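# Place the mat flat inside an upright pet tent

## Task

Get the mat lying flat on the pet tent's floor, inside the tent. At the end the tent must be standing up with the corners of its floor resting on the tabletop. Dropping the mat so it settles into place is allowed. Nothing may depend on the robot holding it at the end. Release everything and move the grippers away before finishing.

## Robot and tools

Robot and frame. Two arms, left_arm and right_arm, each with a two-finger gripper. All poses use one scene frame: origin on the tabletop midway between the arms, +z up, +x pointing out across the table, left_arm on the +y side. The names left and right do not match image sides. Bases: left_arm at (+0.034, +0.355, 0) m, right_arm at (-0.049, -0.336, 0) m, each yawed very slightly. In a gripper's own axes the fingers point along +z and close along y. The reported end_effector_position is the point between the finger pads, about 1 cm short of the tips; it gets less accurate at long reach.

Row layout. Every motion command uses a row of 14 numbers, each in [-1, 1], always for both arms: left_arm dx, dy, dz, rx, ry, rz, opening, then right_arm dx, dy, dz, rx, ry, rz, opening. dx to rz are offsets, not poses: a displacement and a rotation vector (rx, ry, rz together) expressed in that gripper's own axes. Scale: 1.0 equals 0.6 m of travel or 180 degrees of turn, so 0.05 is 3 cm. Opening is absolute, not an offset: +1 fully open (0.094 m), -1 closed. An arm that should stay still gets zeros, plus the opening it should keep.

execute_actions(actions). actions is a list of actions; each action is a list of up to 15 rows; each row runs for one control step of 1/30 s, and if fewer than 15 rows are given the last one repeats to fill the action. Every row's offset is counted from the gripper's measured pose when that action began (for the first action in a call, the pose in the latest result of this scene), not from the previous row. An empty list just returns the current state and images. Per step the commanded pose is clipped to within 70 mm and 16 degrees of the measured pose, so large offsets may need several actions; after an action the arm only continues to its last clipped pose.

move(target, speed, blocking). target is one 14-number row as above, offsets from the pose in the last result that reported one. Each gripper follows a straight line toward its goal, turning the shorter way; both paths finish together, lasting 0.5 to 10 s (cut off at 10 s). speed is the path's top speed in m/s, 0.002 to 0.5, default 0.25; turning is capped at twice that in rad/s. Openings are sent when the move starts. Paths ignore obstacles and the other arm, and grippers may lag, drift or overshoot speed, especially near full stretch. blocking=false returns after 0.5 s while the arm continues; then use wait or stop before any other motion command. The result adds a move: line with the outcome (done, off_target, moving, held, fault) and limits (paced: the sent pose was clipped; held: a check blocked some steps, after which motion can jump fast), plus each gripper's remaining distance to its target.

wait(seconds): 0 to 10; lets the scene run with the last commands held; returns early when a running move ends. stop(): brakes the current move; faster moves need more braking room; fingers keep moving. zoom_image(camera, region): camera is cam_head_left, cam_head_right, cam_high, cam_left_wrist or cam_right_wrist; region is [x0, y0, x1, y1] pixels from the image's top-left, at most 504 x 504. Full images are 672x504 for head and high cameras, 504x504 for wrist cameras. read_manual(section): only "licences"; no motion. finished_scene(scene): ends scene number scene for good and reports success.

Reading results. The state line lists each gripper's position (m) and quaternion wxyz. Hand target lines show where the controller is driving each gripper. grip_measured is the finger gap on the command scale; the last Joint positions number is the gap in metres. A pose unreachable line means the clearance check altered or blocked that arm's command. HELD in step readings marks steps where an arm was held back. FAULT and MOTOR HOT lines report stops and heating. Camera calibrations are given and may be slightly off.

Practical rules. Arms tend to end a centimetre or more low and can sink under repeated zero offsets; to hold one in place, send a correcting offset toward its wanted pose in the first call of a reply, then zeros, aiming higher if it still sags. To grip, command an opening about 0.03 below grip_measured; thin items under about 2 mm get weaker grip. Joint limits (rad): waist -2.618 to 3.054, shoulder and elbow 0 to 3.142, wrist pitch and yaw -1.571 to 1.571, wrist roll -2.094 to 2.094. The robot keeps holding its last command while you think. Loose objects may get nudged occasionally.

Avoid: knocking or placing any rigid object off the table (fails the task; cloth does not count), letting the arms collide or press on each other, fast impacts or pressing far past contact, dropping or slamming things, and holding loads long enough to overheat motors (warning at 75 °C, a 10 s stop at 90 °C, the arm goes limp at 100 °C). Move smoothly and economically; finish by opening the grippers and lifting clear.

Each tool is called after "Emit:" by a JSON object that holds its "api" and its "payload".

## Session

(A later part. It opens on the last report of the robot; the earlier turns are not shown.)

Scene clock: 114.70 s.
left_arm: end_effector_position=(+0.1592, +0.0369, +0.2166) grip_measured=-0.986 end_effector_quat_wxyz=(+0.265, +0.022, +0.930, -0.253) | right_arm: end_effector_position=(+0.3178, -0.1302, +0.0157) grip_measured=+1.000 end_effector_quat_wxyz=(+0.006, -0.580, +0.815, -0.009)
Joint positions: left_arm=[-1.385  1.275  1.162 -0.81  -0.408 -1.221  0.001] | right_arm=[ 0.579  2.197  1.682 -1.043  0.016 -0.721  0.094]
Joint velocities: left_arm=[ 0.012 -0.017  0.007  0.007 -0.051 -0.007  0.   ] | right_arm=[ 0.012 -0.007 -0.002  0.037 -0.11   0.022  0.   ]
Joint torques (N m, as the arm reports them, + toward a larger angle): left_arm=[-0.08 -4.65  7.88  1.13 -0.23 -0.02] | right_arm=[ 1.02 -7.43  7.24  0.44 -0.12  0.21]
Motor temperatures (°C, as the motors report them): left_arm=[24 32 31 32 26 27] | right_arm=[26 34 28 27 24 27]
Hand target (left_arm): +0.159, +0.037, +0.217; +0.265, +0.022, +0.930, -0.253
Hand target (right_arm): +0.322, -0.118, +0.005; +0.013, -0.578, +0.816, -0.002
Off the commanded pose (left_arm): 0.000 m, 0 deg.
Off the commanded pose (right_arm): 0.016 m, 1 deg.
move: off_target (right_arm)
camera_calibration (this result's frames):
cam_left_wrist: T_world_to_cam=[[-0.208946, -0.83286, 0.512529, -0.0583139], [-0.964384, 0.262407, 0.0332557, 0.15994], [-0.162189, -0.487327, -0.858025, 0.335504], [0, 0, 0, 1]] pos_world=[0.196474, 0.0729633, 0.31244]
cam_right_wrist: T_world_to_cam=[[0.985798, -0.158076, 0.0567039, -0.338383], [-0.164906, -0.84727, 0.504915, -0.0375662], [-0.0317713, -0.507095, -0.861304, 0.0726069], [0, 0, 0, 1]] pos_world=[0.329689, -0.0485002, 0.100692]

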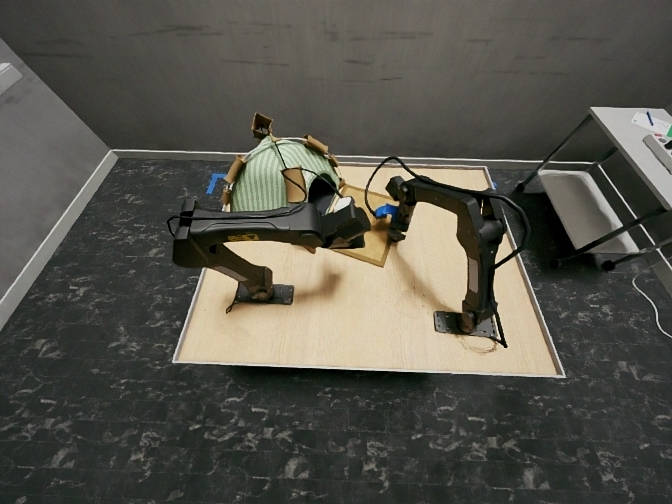

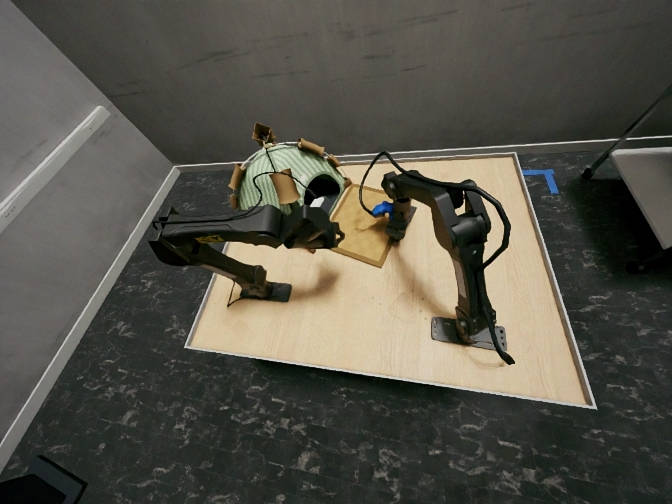

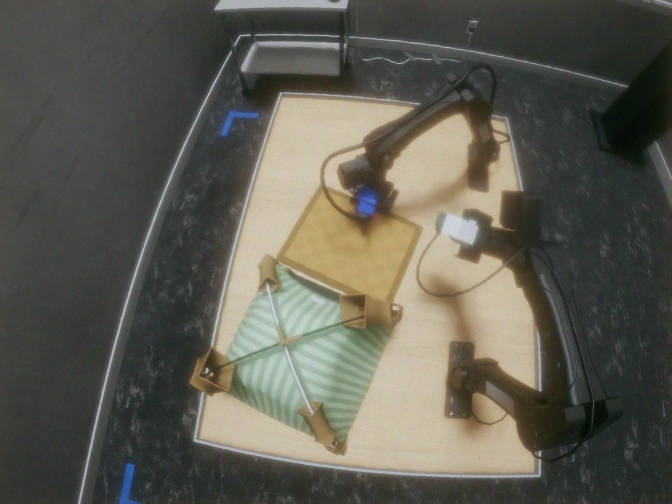

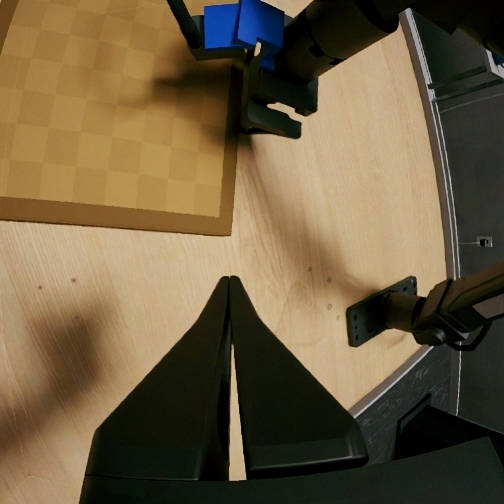

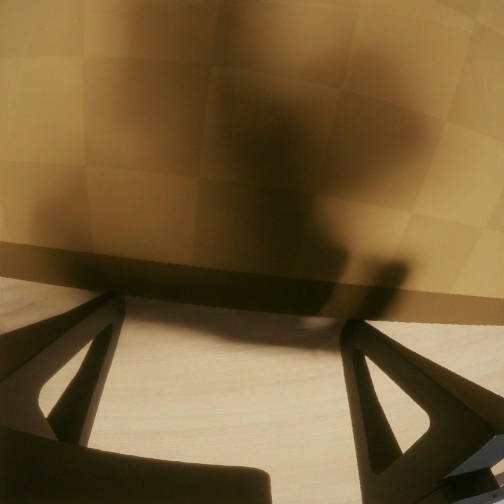

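Emit:
{"api": "move", "payload": {"target": [0,0,0,0,0,-0.26,0.3,-0.1,0,0.02,0,0,0,1], "speed": 0.1}}

Emit:
{"api": "move", "payload": {"target": [0,0,0,0.17,0,0,0.3,-0.02,0,0.02,0,0,0,1], "speed": 0.15}}

Scene clock: 119.30 s.
left_arm: end_effector_position=(+0.1593, +0.0361, +0.2172) grip_measured=+0.297 end_effector_quat_wxyz=(+0.143, -0.347, +0.863, -0.339) | right_arm: end_effector_position=(+0.3290, -0.0990, +0.0165) grip_measured=+1.000 end_effector_quat_wxyz=(-0.022, -0.581, +0.813, -0.027)
Joint positions: left_arm=[-1.385  1.275  1.162 -0.806 -0.408 -2.033  0.061] | right_arm=[ 0.644  2.361  1.962 -1.213  0.057 -0.66   0.094]
Joint velocities: left_arm=[ 0.012  0.007  0.007 -0.051 -0.022  0.022  0.   ] | right_arm=[-0.012 -0.002 -0.027  0.051 -0.007 -0.051  0.   ]
Joint torques (N m, as the arm reports them, + toward a larger angle): left_arm=[ 0.04 -4.56  7.78  1.11 -0.22 -0.01] | right_arm=[ 1.57 -8.43  7.57  0.73 -0.4   0.25]
Motor temperatures (°C, as the motors report them): left_arm=[24 32 31 32 26 27] | right_arm=[26 34 28 28 24 27]
Hand target (left_arm): +0.159, +0.037, +0.217; +0.143, -0.349, +0.863, -0.337
Hand target (right_arm): +0.336, -0.075, +0.004; +0.005, -0.581, +0.814, -0.007
Off the commanded pose (left_arm): 0.001 m, 0 deg.
Off the commanded pose (right_arm): 0.030 m, 4 deg.
move: off_target (right_arm)
camera_calibration (this result's frames):
cam_left_wrist: T_world_to_cam=[[0.466524, -0.490237, 0.736222, -0.227828], [-0.883838, -0.225984, 0.409586, 0.0833102], [-0.0344202, -0.841783, -0.538717, 0.258746], [0, 0, 0, 1]] pos_world=[0.188826, 0.124945, 0.273001]
cam_right_wrist: T_world_to_cam=[[0.987589, -0.15098, 0.0432824, -0.344216], [-0.149089, -0.814484, 0.560703, -0.0125876], [-0.049402, -0.560197, -0.826885, 0.0894099], [0, 0, 0, 1]] pos_world=[0.342484, -0.0121348, 0.0958881]

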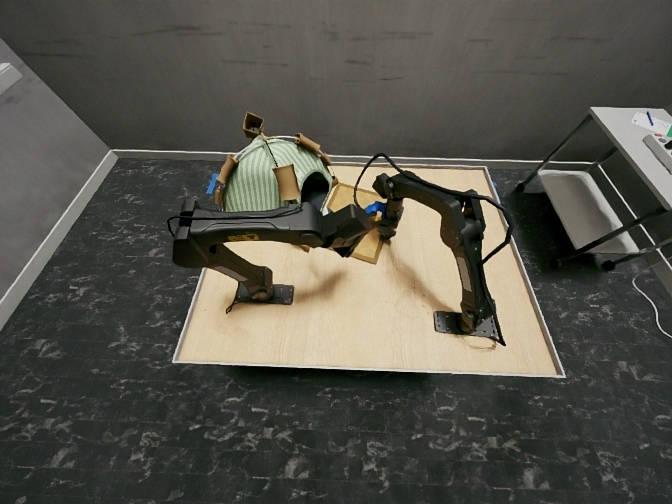

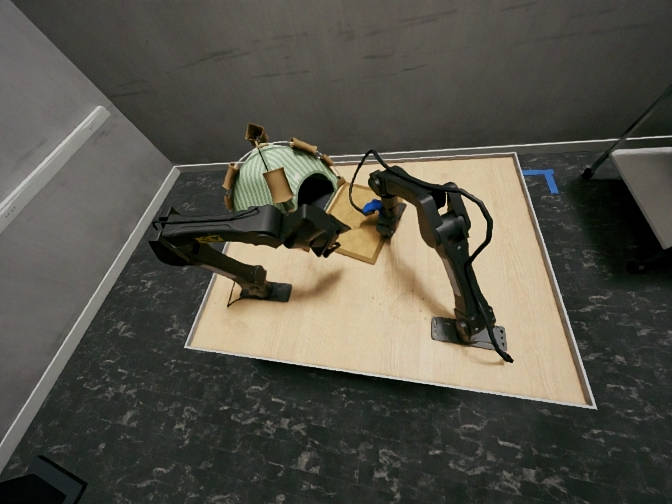

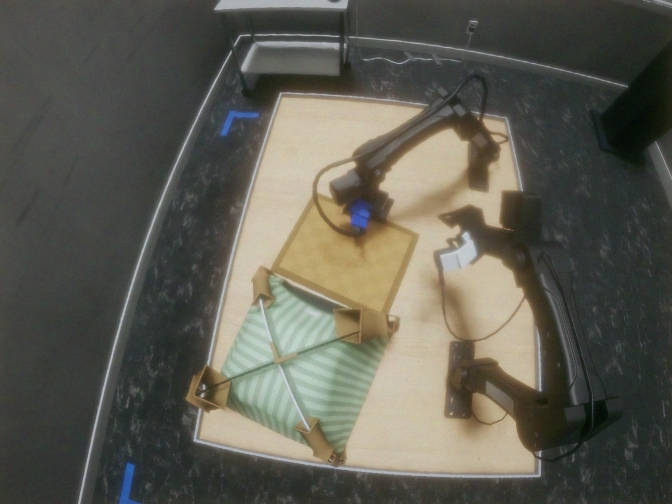

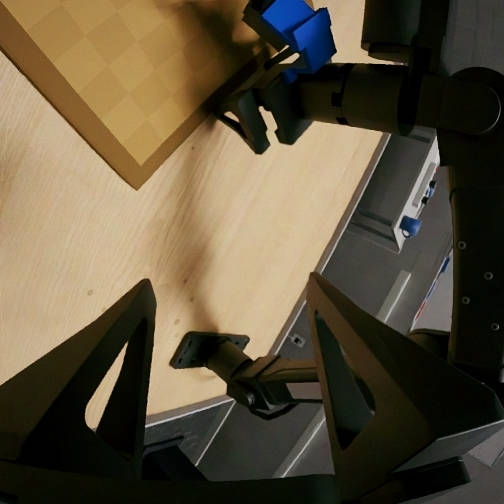

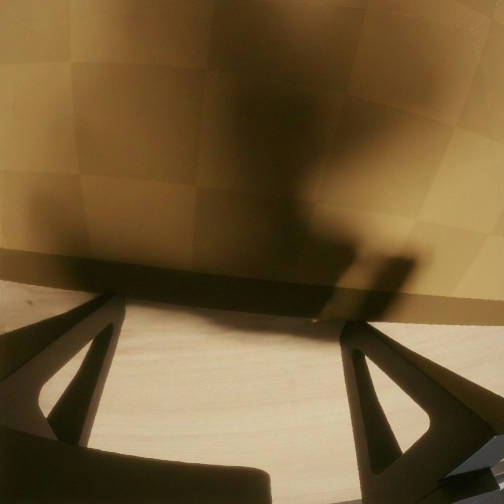

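Scene clock: 121.77 s.
left_arm: end_effector_position=(+0.1599, +0.0291, +0.2166) grip_measured=+0.297 end_effector_quat_wxyz=(+0.221, -0.302, +0.744, -0.554) | right_arm: end_effector_position=(+0.3288, -0.0999, +0.0165) grip_measured=+1.000 end_effector_quat_wxyz=(-0.028, -0.582, +0.812, -0.032)
Joint positions: left_arm=[-1.515  1.062  0.604  0.074 -0.693 -1.83   0.061] | right_arm=[ 0.646  2.372  1.98  -1.232  0.066 -0.658  0.094]
Joint velocities: left_arm=[-0.027 -0.002 -0.012 -0.051 -0.037  0.11  -0.   ] | right_arm=[ 0.002  0.017  0.022  0.007  0.051 -0.007  0.   ]
Joint torques (N m, as the arm reports them, + toward a larger angle): left_arm=[-0.88 -5.09  6.61  1.39 -0.35  0.16] | right_arm=[ 0.95 -8.56  7.22  0.31 -0.04  0.14]
Motor temperatures (°C, as the motors report them): left_arm=[24 32 31 32 26 27] | right_arm=[26 34 28 28 24 27]
Hand target (left_arm): +0.159, +0.036, +0.217; +0.229, -0.298, +0.743, -0.554
Hand target (right_arm): +0.332, -0.089, +0.004; -0.022, -0.582, +0.813, -0.027
Off the commanded pose (left_arm): 0.007 m, 1 deg.
Off the commanded pose (right_arm): 0.018 m, 1 deg.
move: off_target (right_arm)
camera_calibration (this result's frames):
cam_left_wrist: T_world_to_cam=[[0.156004, -0.150966, 0.976152, -0.243281], [-0.983899, -0.111008, 0.140074, 0.153458], [0.0872141, -0.982286, -0.165853, 0.156391], [0, 0, 0, 1]] pos_world=[0.175301, 0.133928, 0.241922]
cam_right_wrist: T_world_to_cam=[[0.987968, -0.149198, 0.0407314, -0.344047], [-0.145433, -0.806641, 0.57287, -0.0139615], [-0.0526156, -0.5719, -0.818634, 0.0886934], [0, 0, 0, 1]] pos_world=[0.342544, -0.0118694, 0.0946191]

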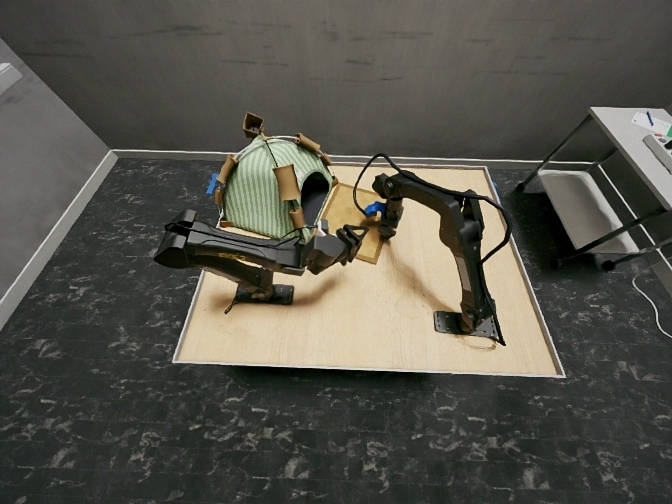

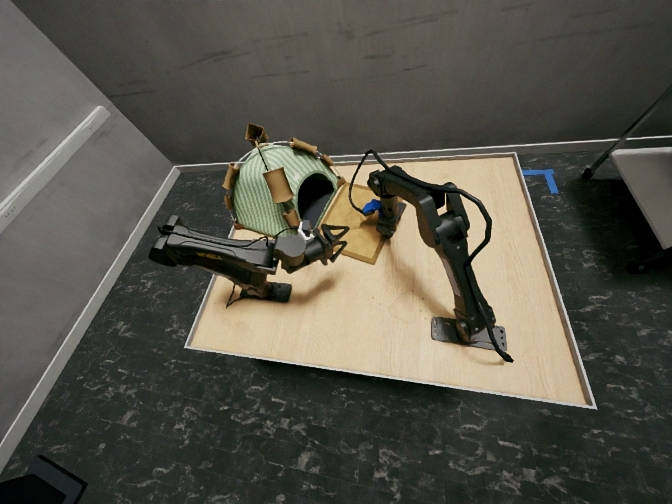

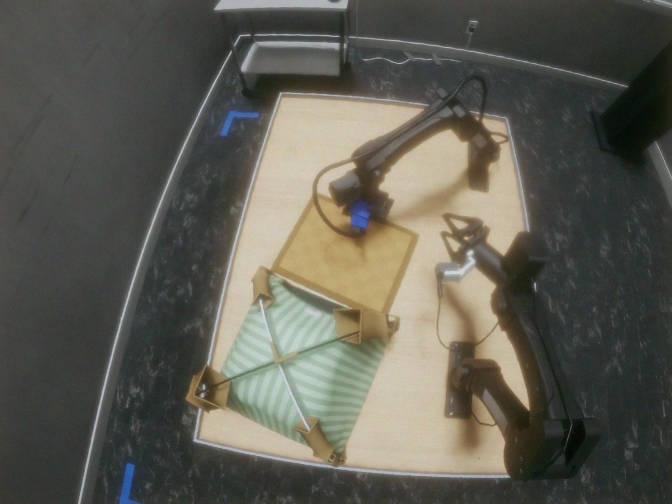

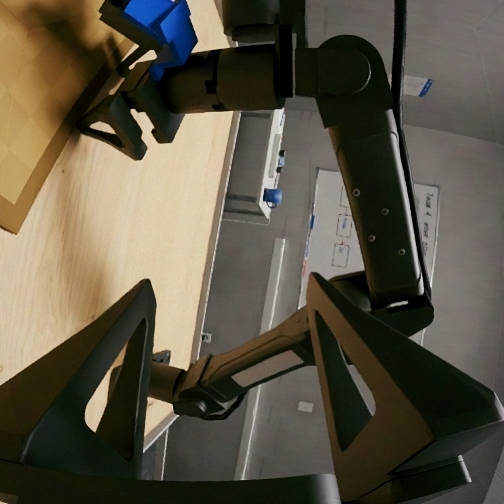

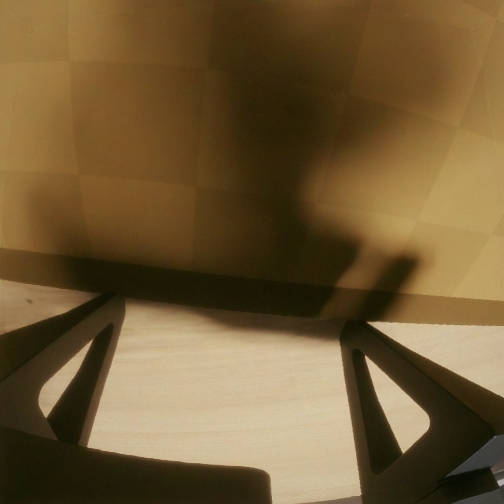

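Emit:
{"api": "move", "payload": {"target": [-0.058,0.33,0.017,-0.12,0,0,-1,0.12,0,-0.15,0,0,0,1], "speed": 0.15}}

Scene clock: 124.00 s.
left_arm: end_effector_position=(+0.1501, +0.0783, +0.0359) grip_measured=-0.986 end_effector_quat_wxyz=(+0.156, -0.336, +0.828, -0.422) | right_arm: end_effector_position=(+0.3081, -0.1566, +0.0983) grip_measured=+1.000 end_effector_quat_wxyz=(-0.039, -0.580, +0.813, -0.032)
Joint positions: left_arm=[-1.44   1.288  0.238  0.306 -0.494 -2.013  0.001] | right_arm=[ 0.559  2.152  1.937 -1.426  0.073 -0.741  0.094]
Joint velocities: left_arm=[-0.002 -0.007  0.002  0.022  0.037 -0.095 -0.001] | right_arm=[-0.007 -0.017 -0.027  0.037 -0.066  0.007  0.   ]
Joint torques (N m, as the arm reports them, + toward a larger angle): left_arm=[ 1.03 -2.03  4.79  1.23 -0.2  -0.02] | right_arm=[ -0.34 -12.08   6.64  -0.24   0.08  -0.11]
Motor temperatures (°C, as the motors report them): left_arm=[24 31 31 33 26 27] | right_arm=[26 35 28 27 24 27]
Hand target (left_arm): +0.151, +0.087, +0.025; +0.161, -0.337, +0.835, -0.405
Hand target (right_arm): +0.307, -0.160, +0.113; -0.028, -0.582, +0.812, -0.033
Off the commanded pose (left_arm): 0.015 m, 2 deg.
Off the commanded pose (right_arm): 0.014 m, 1 deg.
move: off_target (left_arm, right_arm)
camera_calibration (this result's frames):
cam_left_wrist: T_world_to_cam=[[0.384763, -0.37174, 0.844847, -0.0702554], [-0.923013, -0.157244, 0.351172, 0.161579], [0.00230244, -0.914923, -0.403623, 0.191572], [0, 0, 0, 1]] pos_world=[0.17573, 0.174564, 0.0799356]
cam_right_wrist: T_world_to_cam=[[0.988004, -0.152436, 0.0247243, -0.334357], [-0.137845, -0.798353, 0.586201, -0.1119], [-0.0696194, -0.582577, -0.809788, 0.124795], [0, 0, 0, 1]] pos_world=[0.323609, -0.0676013, 0.17492]

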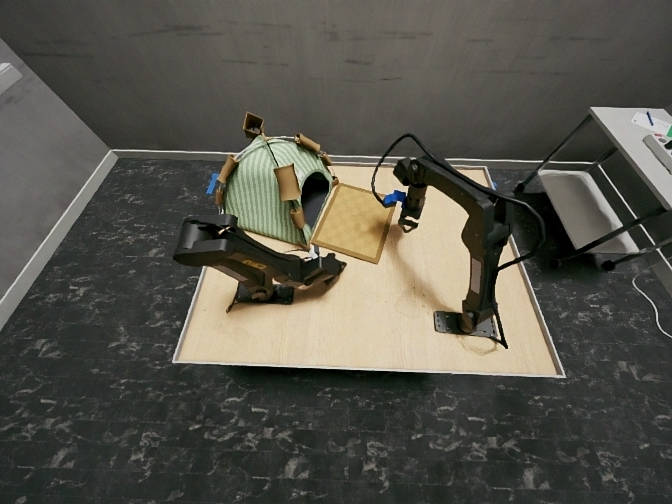

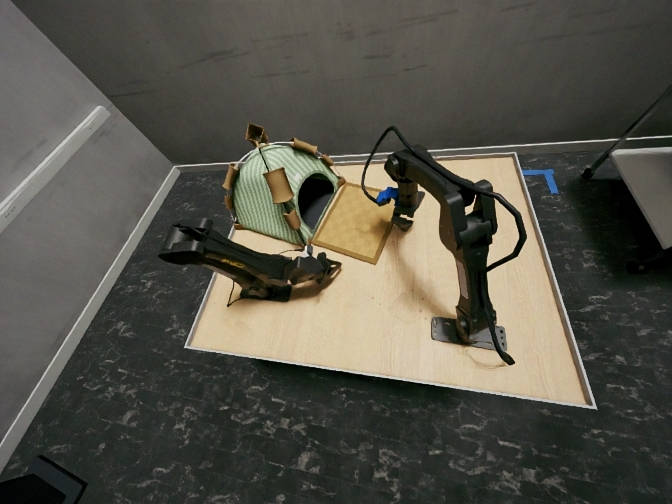

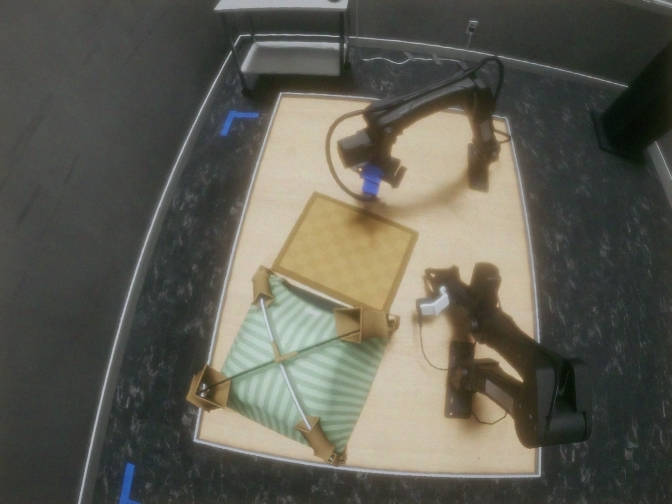

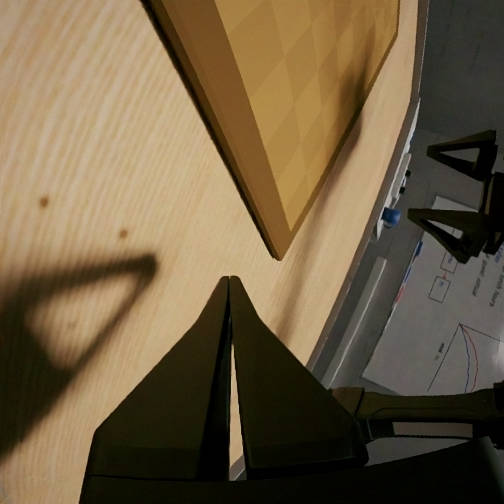

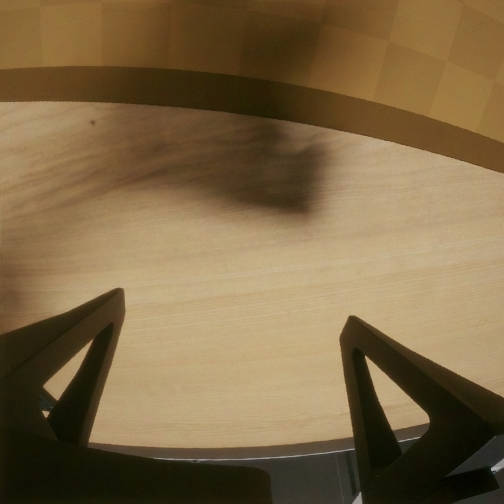

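Emit:
{"api": "move", "payload": {"target": [0.033,0.033,0.07,0,0,0,-1,0.2,0,0,0,0,0.5,0], "speed": 0.2}}

Emit:
{"api": "move", "payload": {"target": [-0.235,-0.233,0.333,0,0,0,-1,0,0,0,0,0,0,0], "speed": 0.06}}

Scene clock: 128.60 s.
left_arm: end_effector_position=(+0.1530, +0.0488, +0.0053) grip_measured=-0.987 end_effector_quat_wxyz=(+0.152, -0.342, +0.816, -0.440) | right_arm: end_effector_position=(+0.2655, -0.2676, +0.1033) grip_measured=+0.002 end_effector_quat_wxyz=(-0.029, +0.154, +0.986, -0.058)
Joint positions: left_arm=[-1.445  1.649  0.261  0.684 -0.503 -2.024  0.001] | right_arm=[ 0.321  1.859  1.532 -1.344  0.083  0.573  0.047]
Joint velocities: left_arm=[ 0.002 -0.002 -0.002 -0.037  0.007  0.022  0.   ] | right_arm=[-0.007 -0.002 -0.002 -0.037 -0.051  0.051 -0.   ]
Joint torques (N m, as the arm reports them, + toward a larger angle): left_arm=[-1.18 -3.02  6.6   1.03 -0.24 -0.04] | right_arm=[ -0.42 -10.     5.39   0.11   0.19   0.09]
Motor temperatures (°C, as the motors report them): left_arm=[24 31 31 33 26 27] | right_arm=[26 36 28 27 24 27]
Hand target (left_arm): +0.150, +0.049, -0.004; +0.156, -0.335, +0.828, -0.422
Hand target (right_arm): +0.270, -0.270, +0.113; -0.004, +0.164, +0.985, -0.052
Off the commanded pose (left_arm): 0.010 m, 3 deg.
Off the commanded pose (right_arm): 0.008 m, 3 deg.
move: off_target (left_arm, right_arm)
camera_calibration (this result's frames):
cam_left_wrist: T_world_to_cam=[[0.384065, -0.331056, 0.861914, -0.0584689], [-0.923242, -0.148695, 0.35428, 0.169944], [0.0108755, -0.931822, -0.362753, 0.151573], [0, 0, 0, 1]] pos_world=[0.177707, 0.147152, 0.045171]
cam_right_wrist: T_world_to_cam=[[-0.12889, -0.980207, 0.150271, -0.247268], [-0.815043, 0.191031, 0.547003, 0.239234], [-0.564882, -0.0519746, -0.823533, 0.33615], [0, 0, 0, 1]] pos_world=[0.353001, -0.270604, 0.183126]

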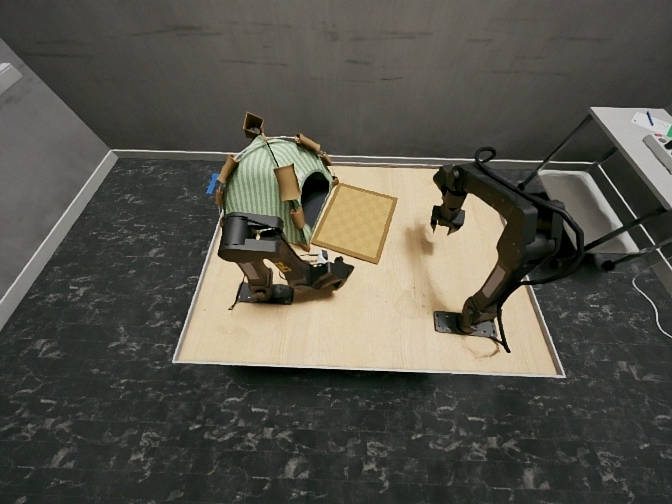

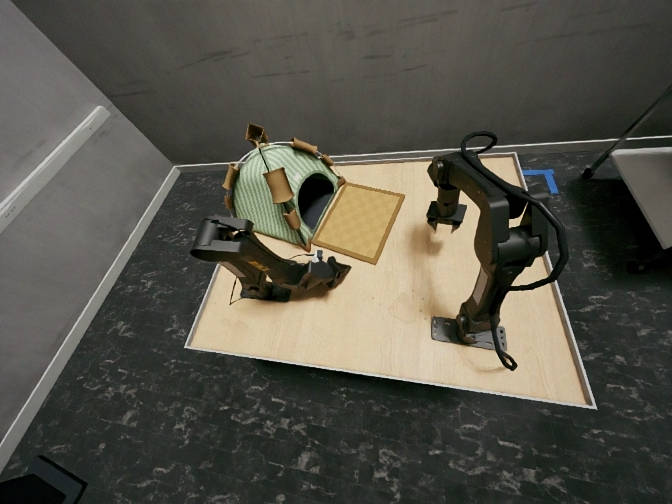

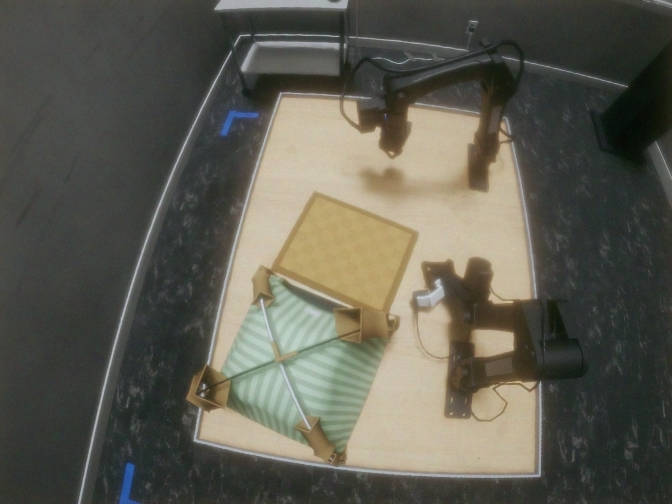

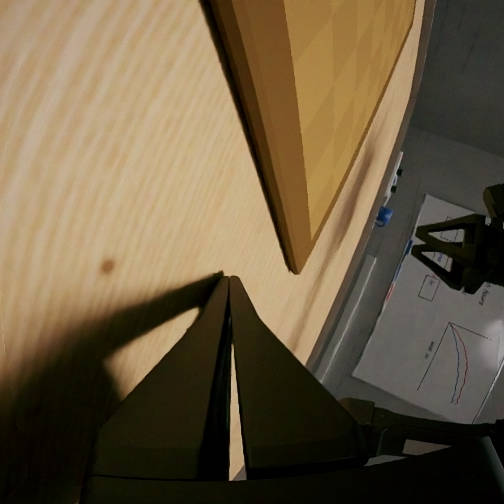

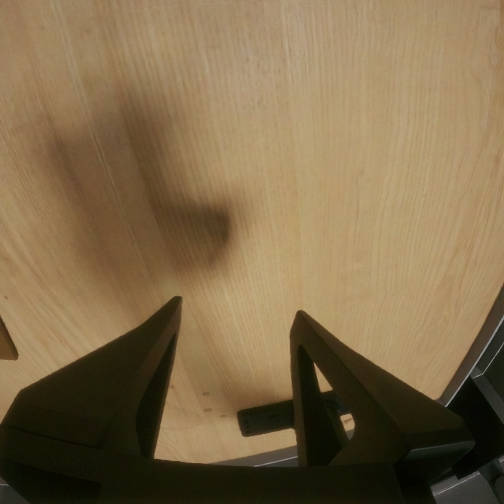

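Scene clock: 133.60 s.
left_arm: end_effector_position=(+0.4193, -0.0357, +0.0129) grip_measured=-0.987 end_effector_quat_wxyz=(+0.153, -0.343, +0.804, -0.461) | right_arm: end_effector_position=(+0.2655, -0.2676, +0.1033) grip_measured=+0.002 end_effector_quat_wxyz=(-0.029, +0.154, +0.986, -0.058)
Joint positions: left_arm=[-0.752  2.185  1.091  0.536  0.062 -1.616  0.001] | right_arm=[ 0.321  1.859  1.532 -1.344  0.083  0.573  0.047]
Joint velocities: left_arm=[ 0.022  0.007  0.002 -0.022  0.051  0.007  0.001] | right_arm=[ 0.002 -0.007  0.002  0.022  0.007  0.051  0.   ]
Joint torques (N m, as the arm reports them, + toward a larger angle): left_arm=[ 0.91 -9.69  8.52  1.1   0.08  0.14] | right_arm=[ 0.02 -7.47  5.89 -0.11  0.09 -0.01]
Motor temperatures (°C, as the motors report them): left_arm=[24 31 31 33 26 27] | right_arm=[26 35 28 27 24 27]
Hand target (left_arm): +0.420, -0.032, -0.002; +0.146, -0.345, +0.816, -0.440
Hand target (right_arm): +0.265, -0.268, +0.103; -0.029, +0.154, +0.986, -0.058
Off the commanded pose (left_arm): 0.015 m, 3 deg.
Off the commanded pose (right_arm): 0.000 m, 0 deg.
move: off_target (left_arm)
camera_calibration (this result's frames):
cam_left_wrist: T_world_to_cam=[[0.369545, -0.28926, 0.883043, -0.187949], [-0.928922, -0.138773, 0.343286, 0.403405], [0.0232434, -0.947138, -0.319983, 0.0664365], [0, 0, 0, 1]] pos_world=[0.442643, 0.0645402, 0.0487419]
cam_right_wrist: T_world_to_cam=[[-0.12889, -0.980207, 0.150271, -0.247268], [-0.815043, 0.191031, 0.547003, 0.239234], [-0.564882, -0.0519746, -0.823533, 0.33615], [0, 0, 0, 1]] pos_world=[0.353001, -0.270604, 0.183126]

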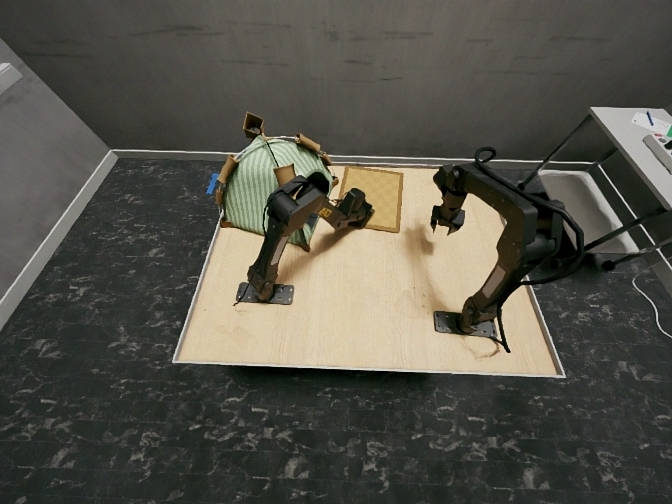

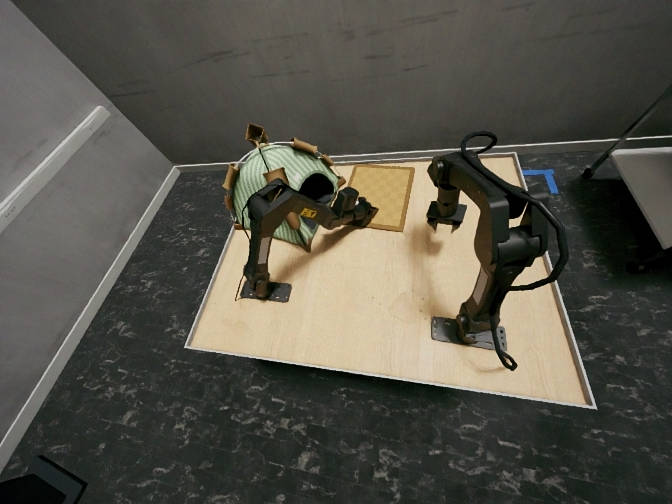

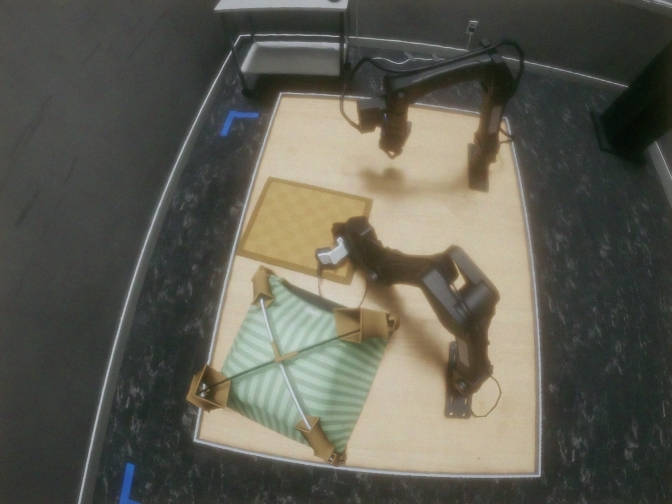

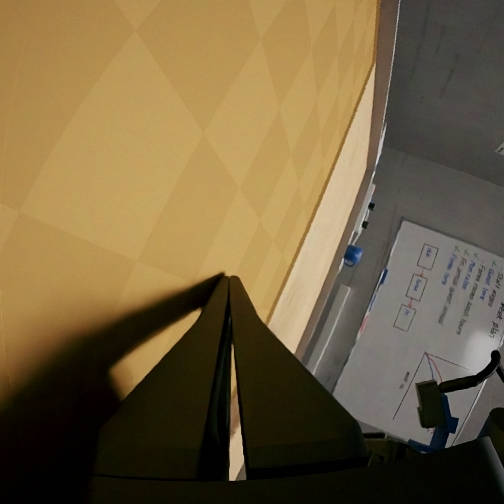

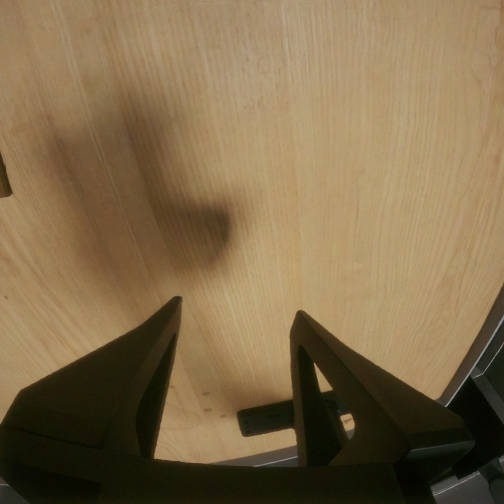

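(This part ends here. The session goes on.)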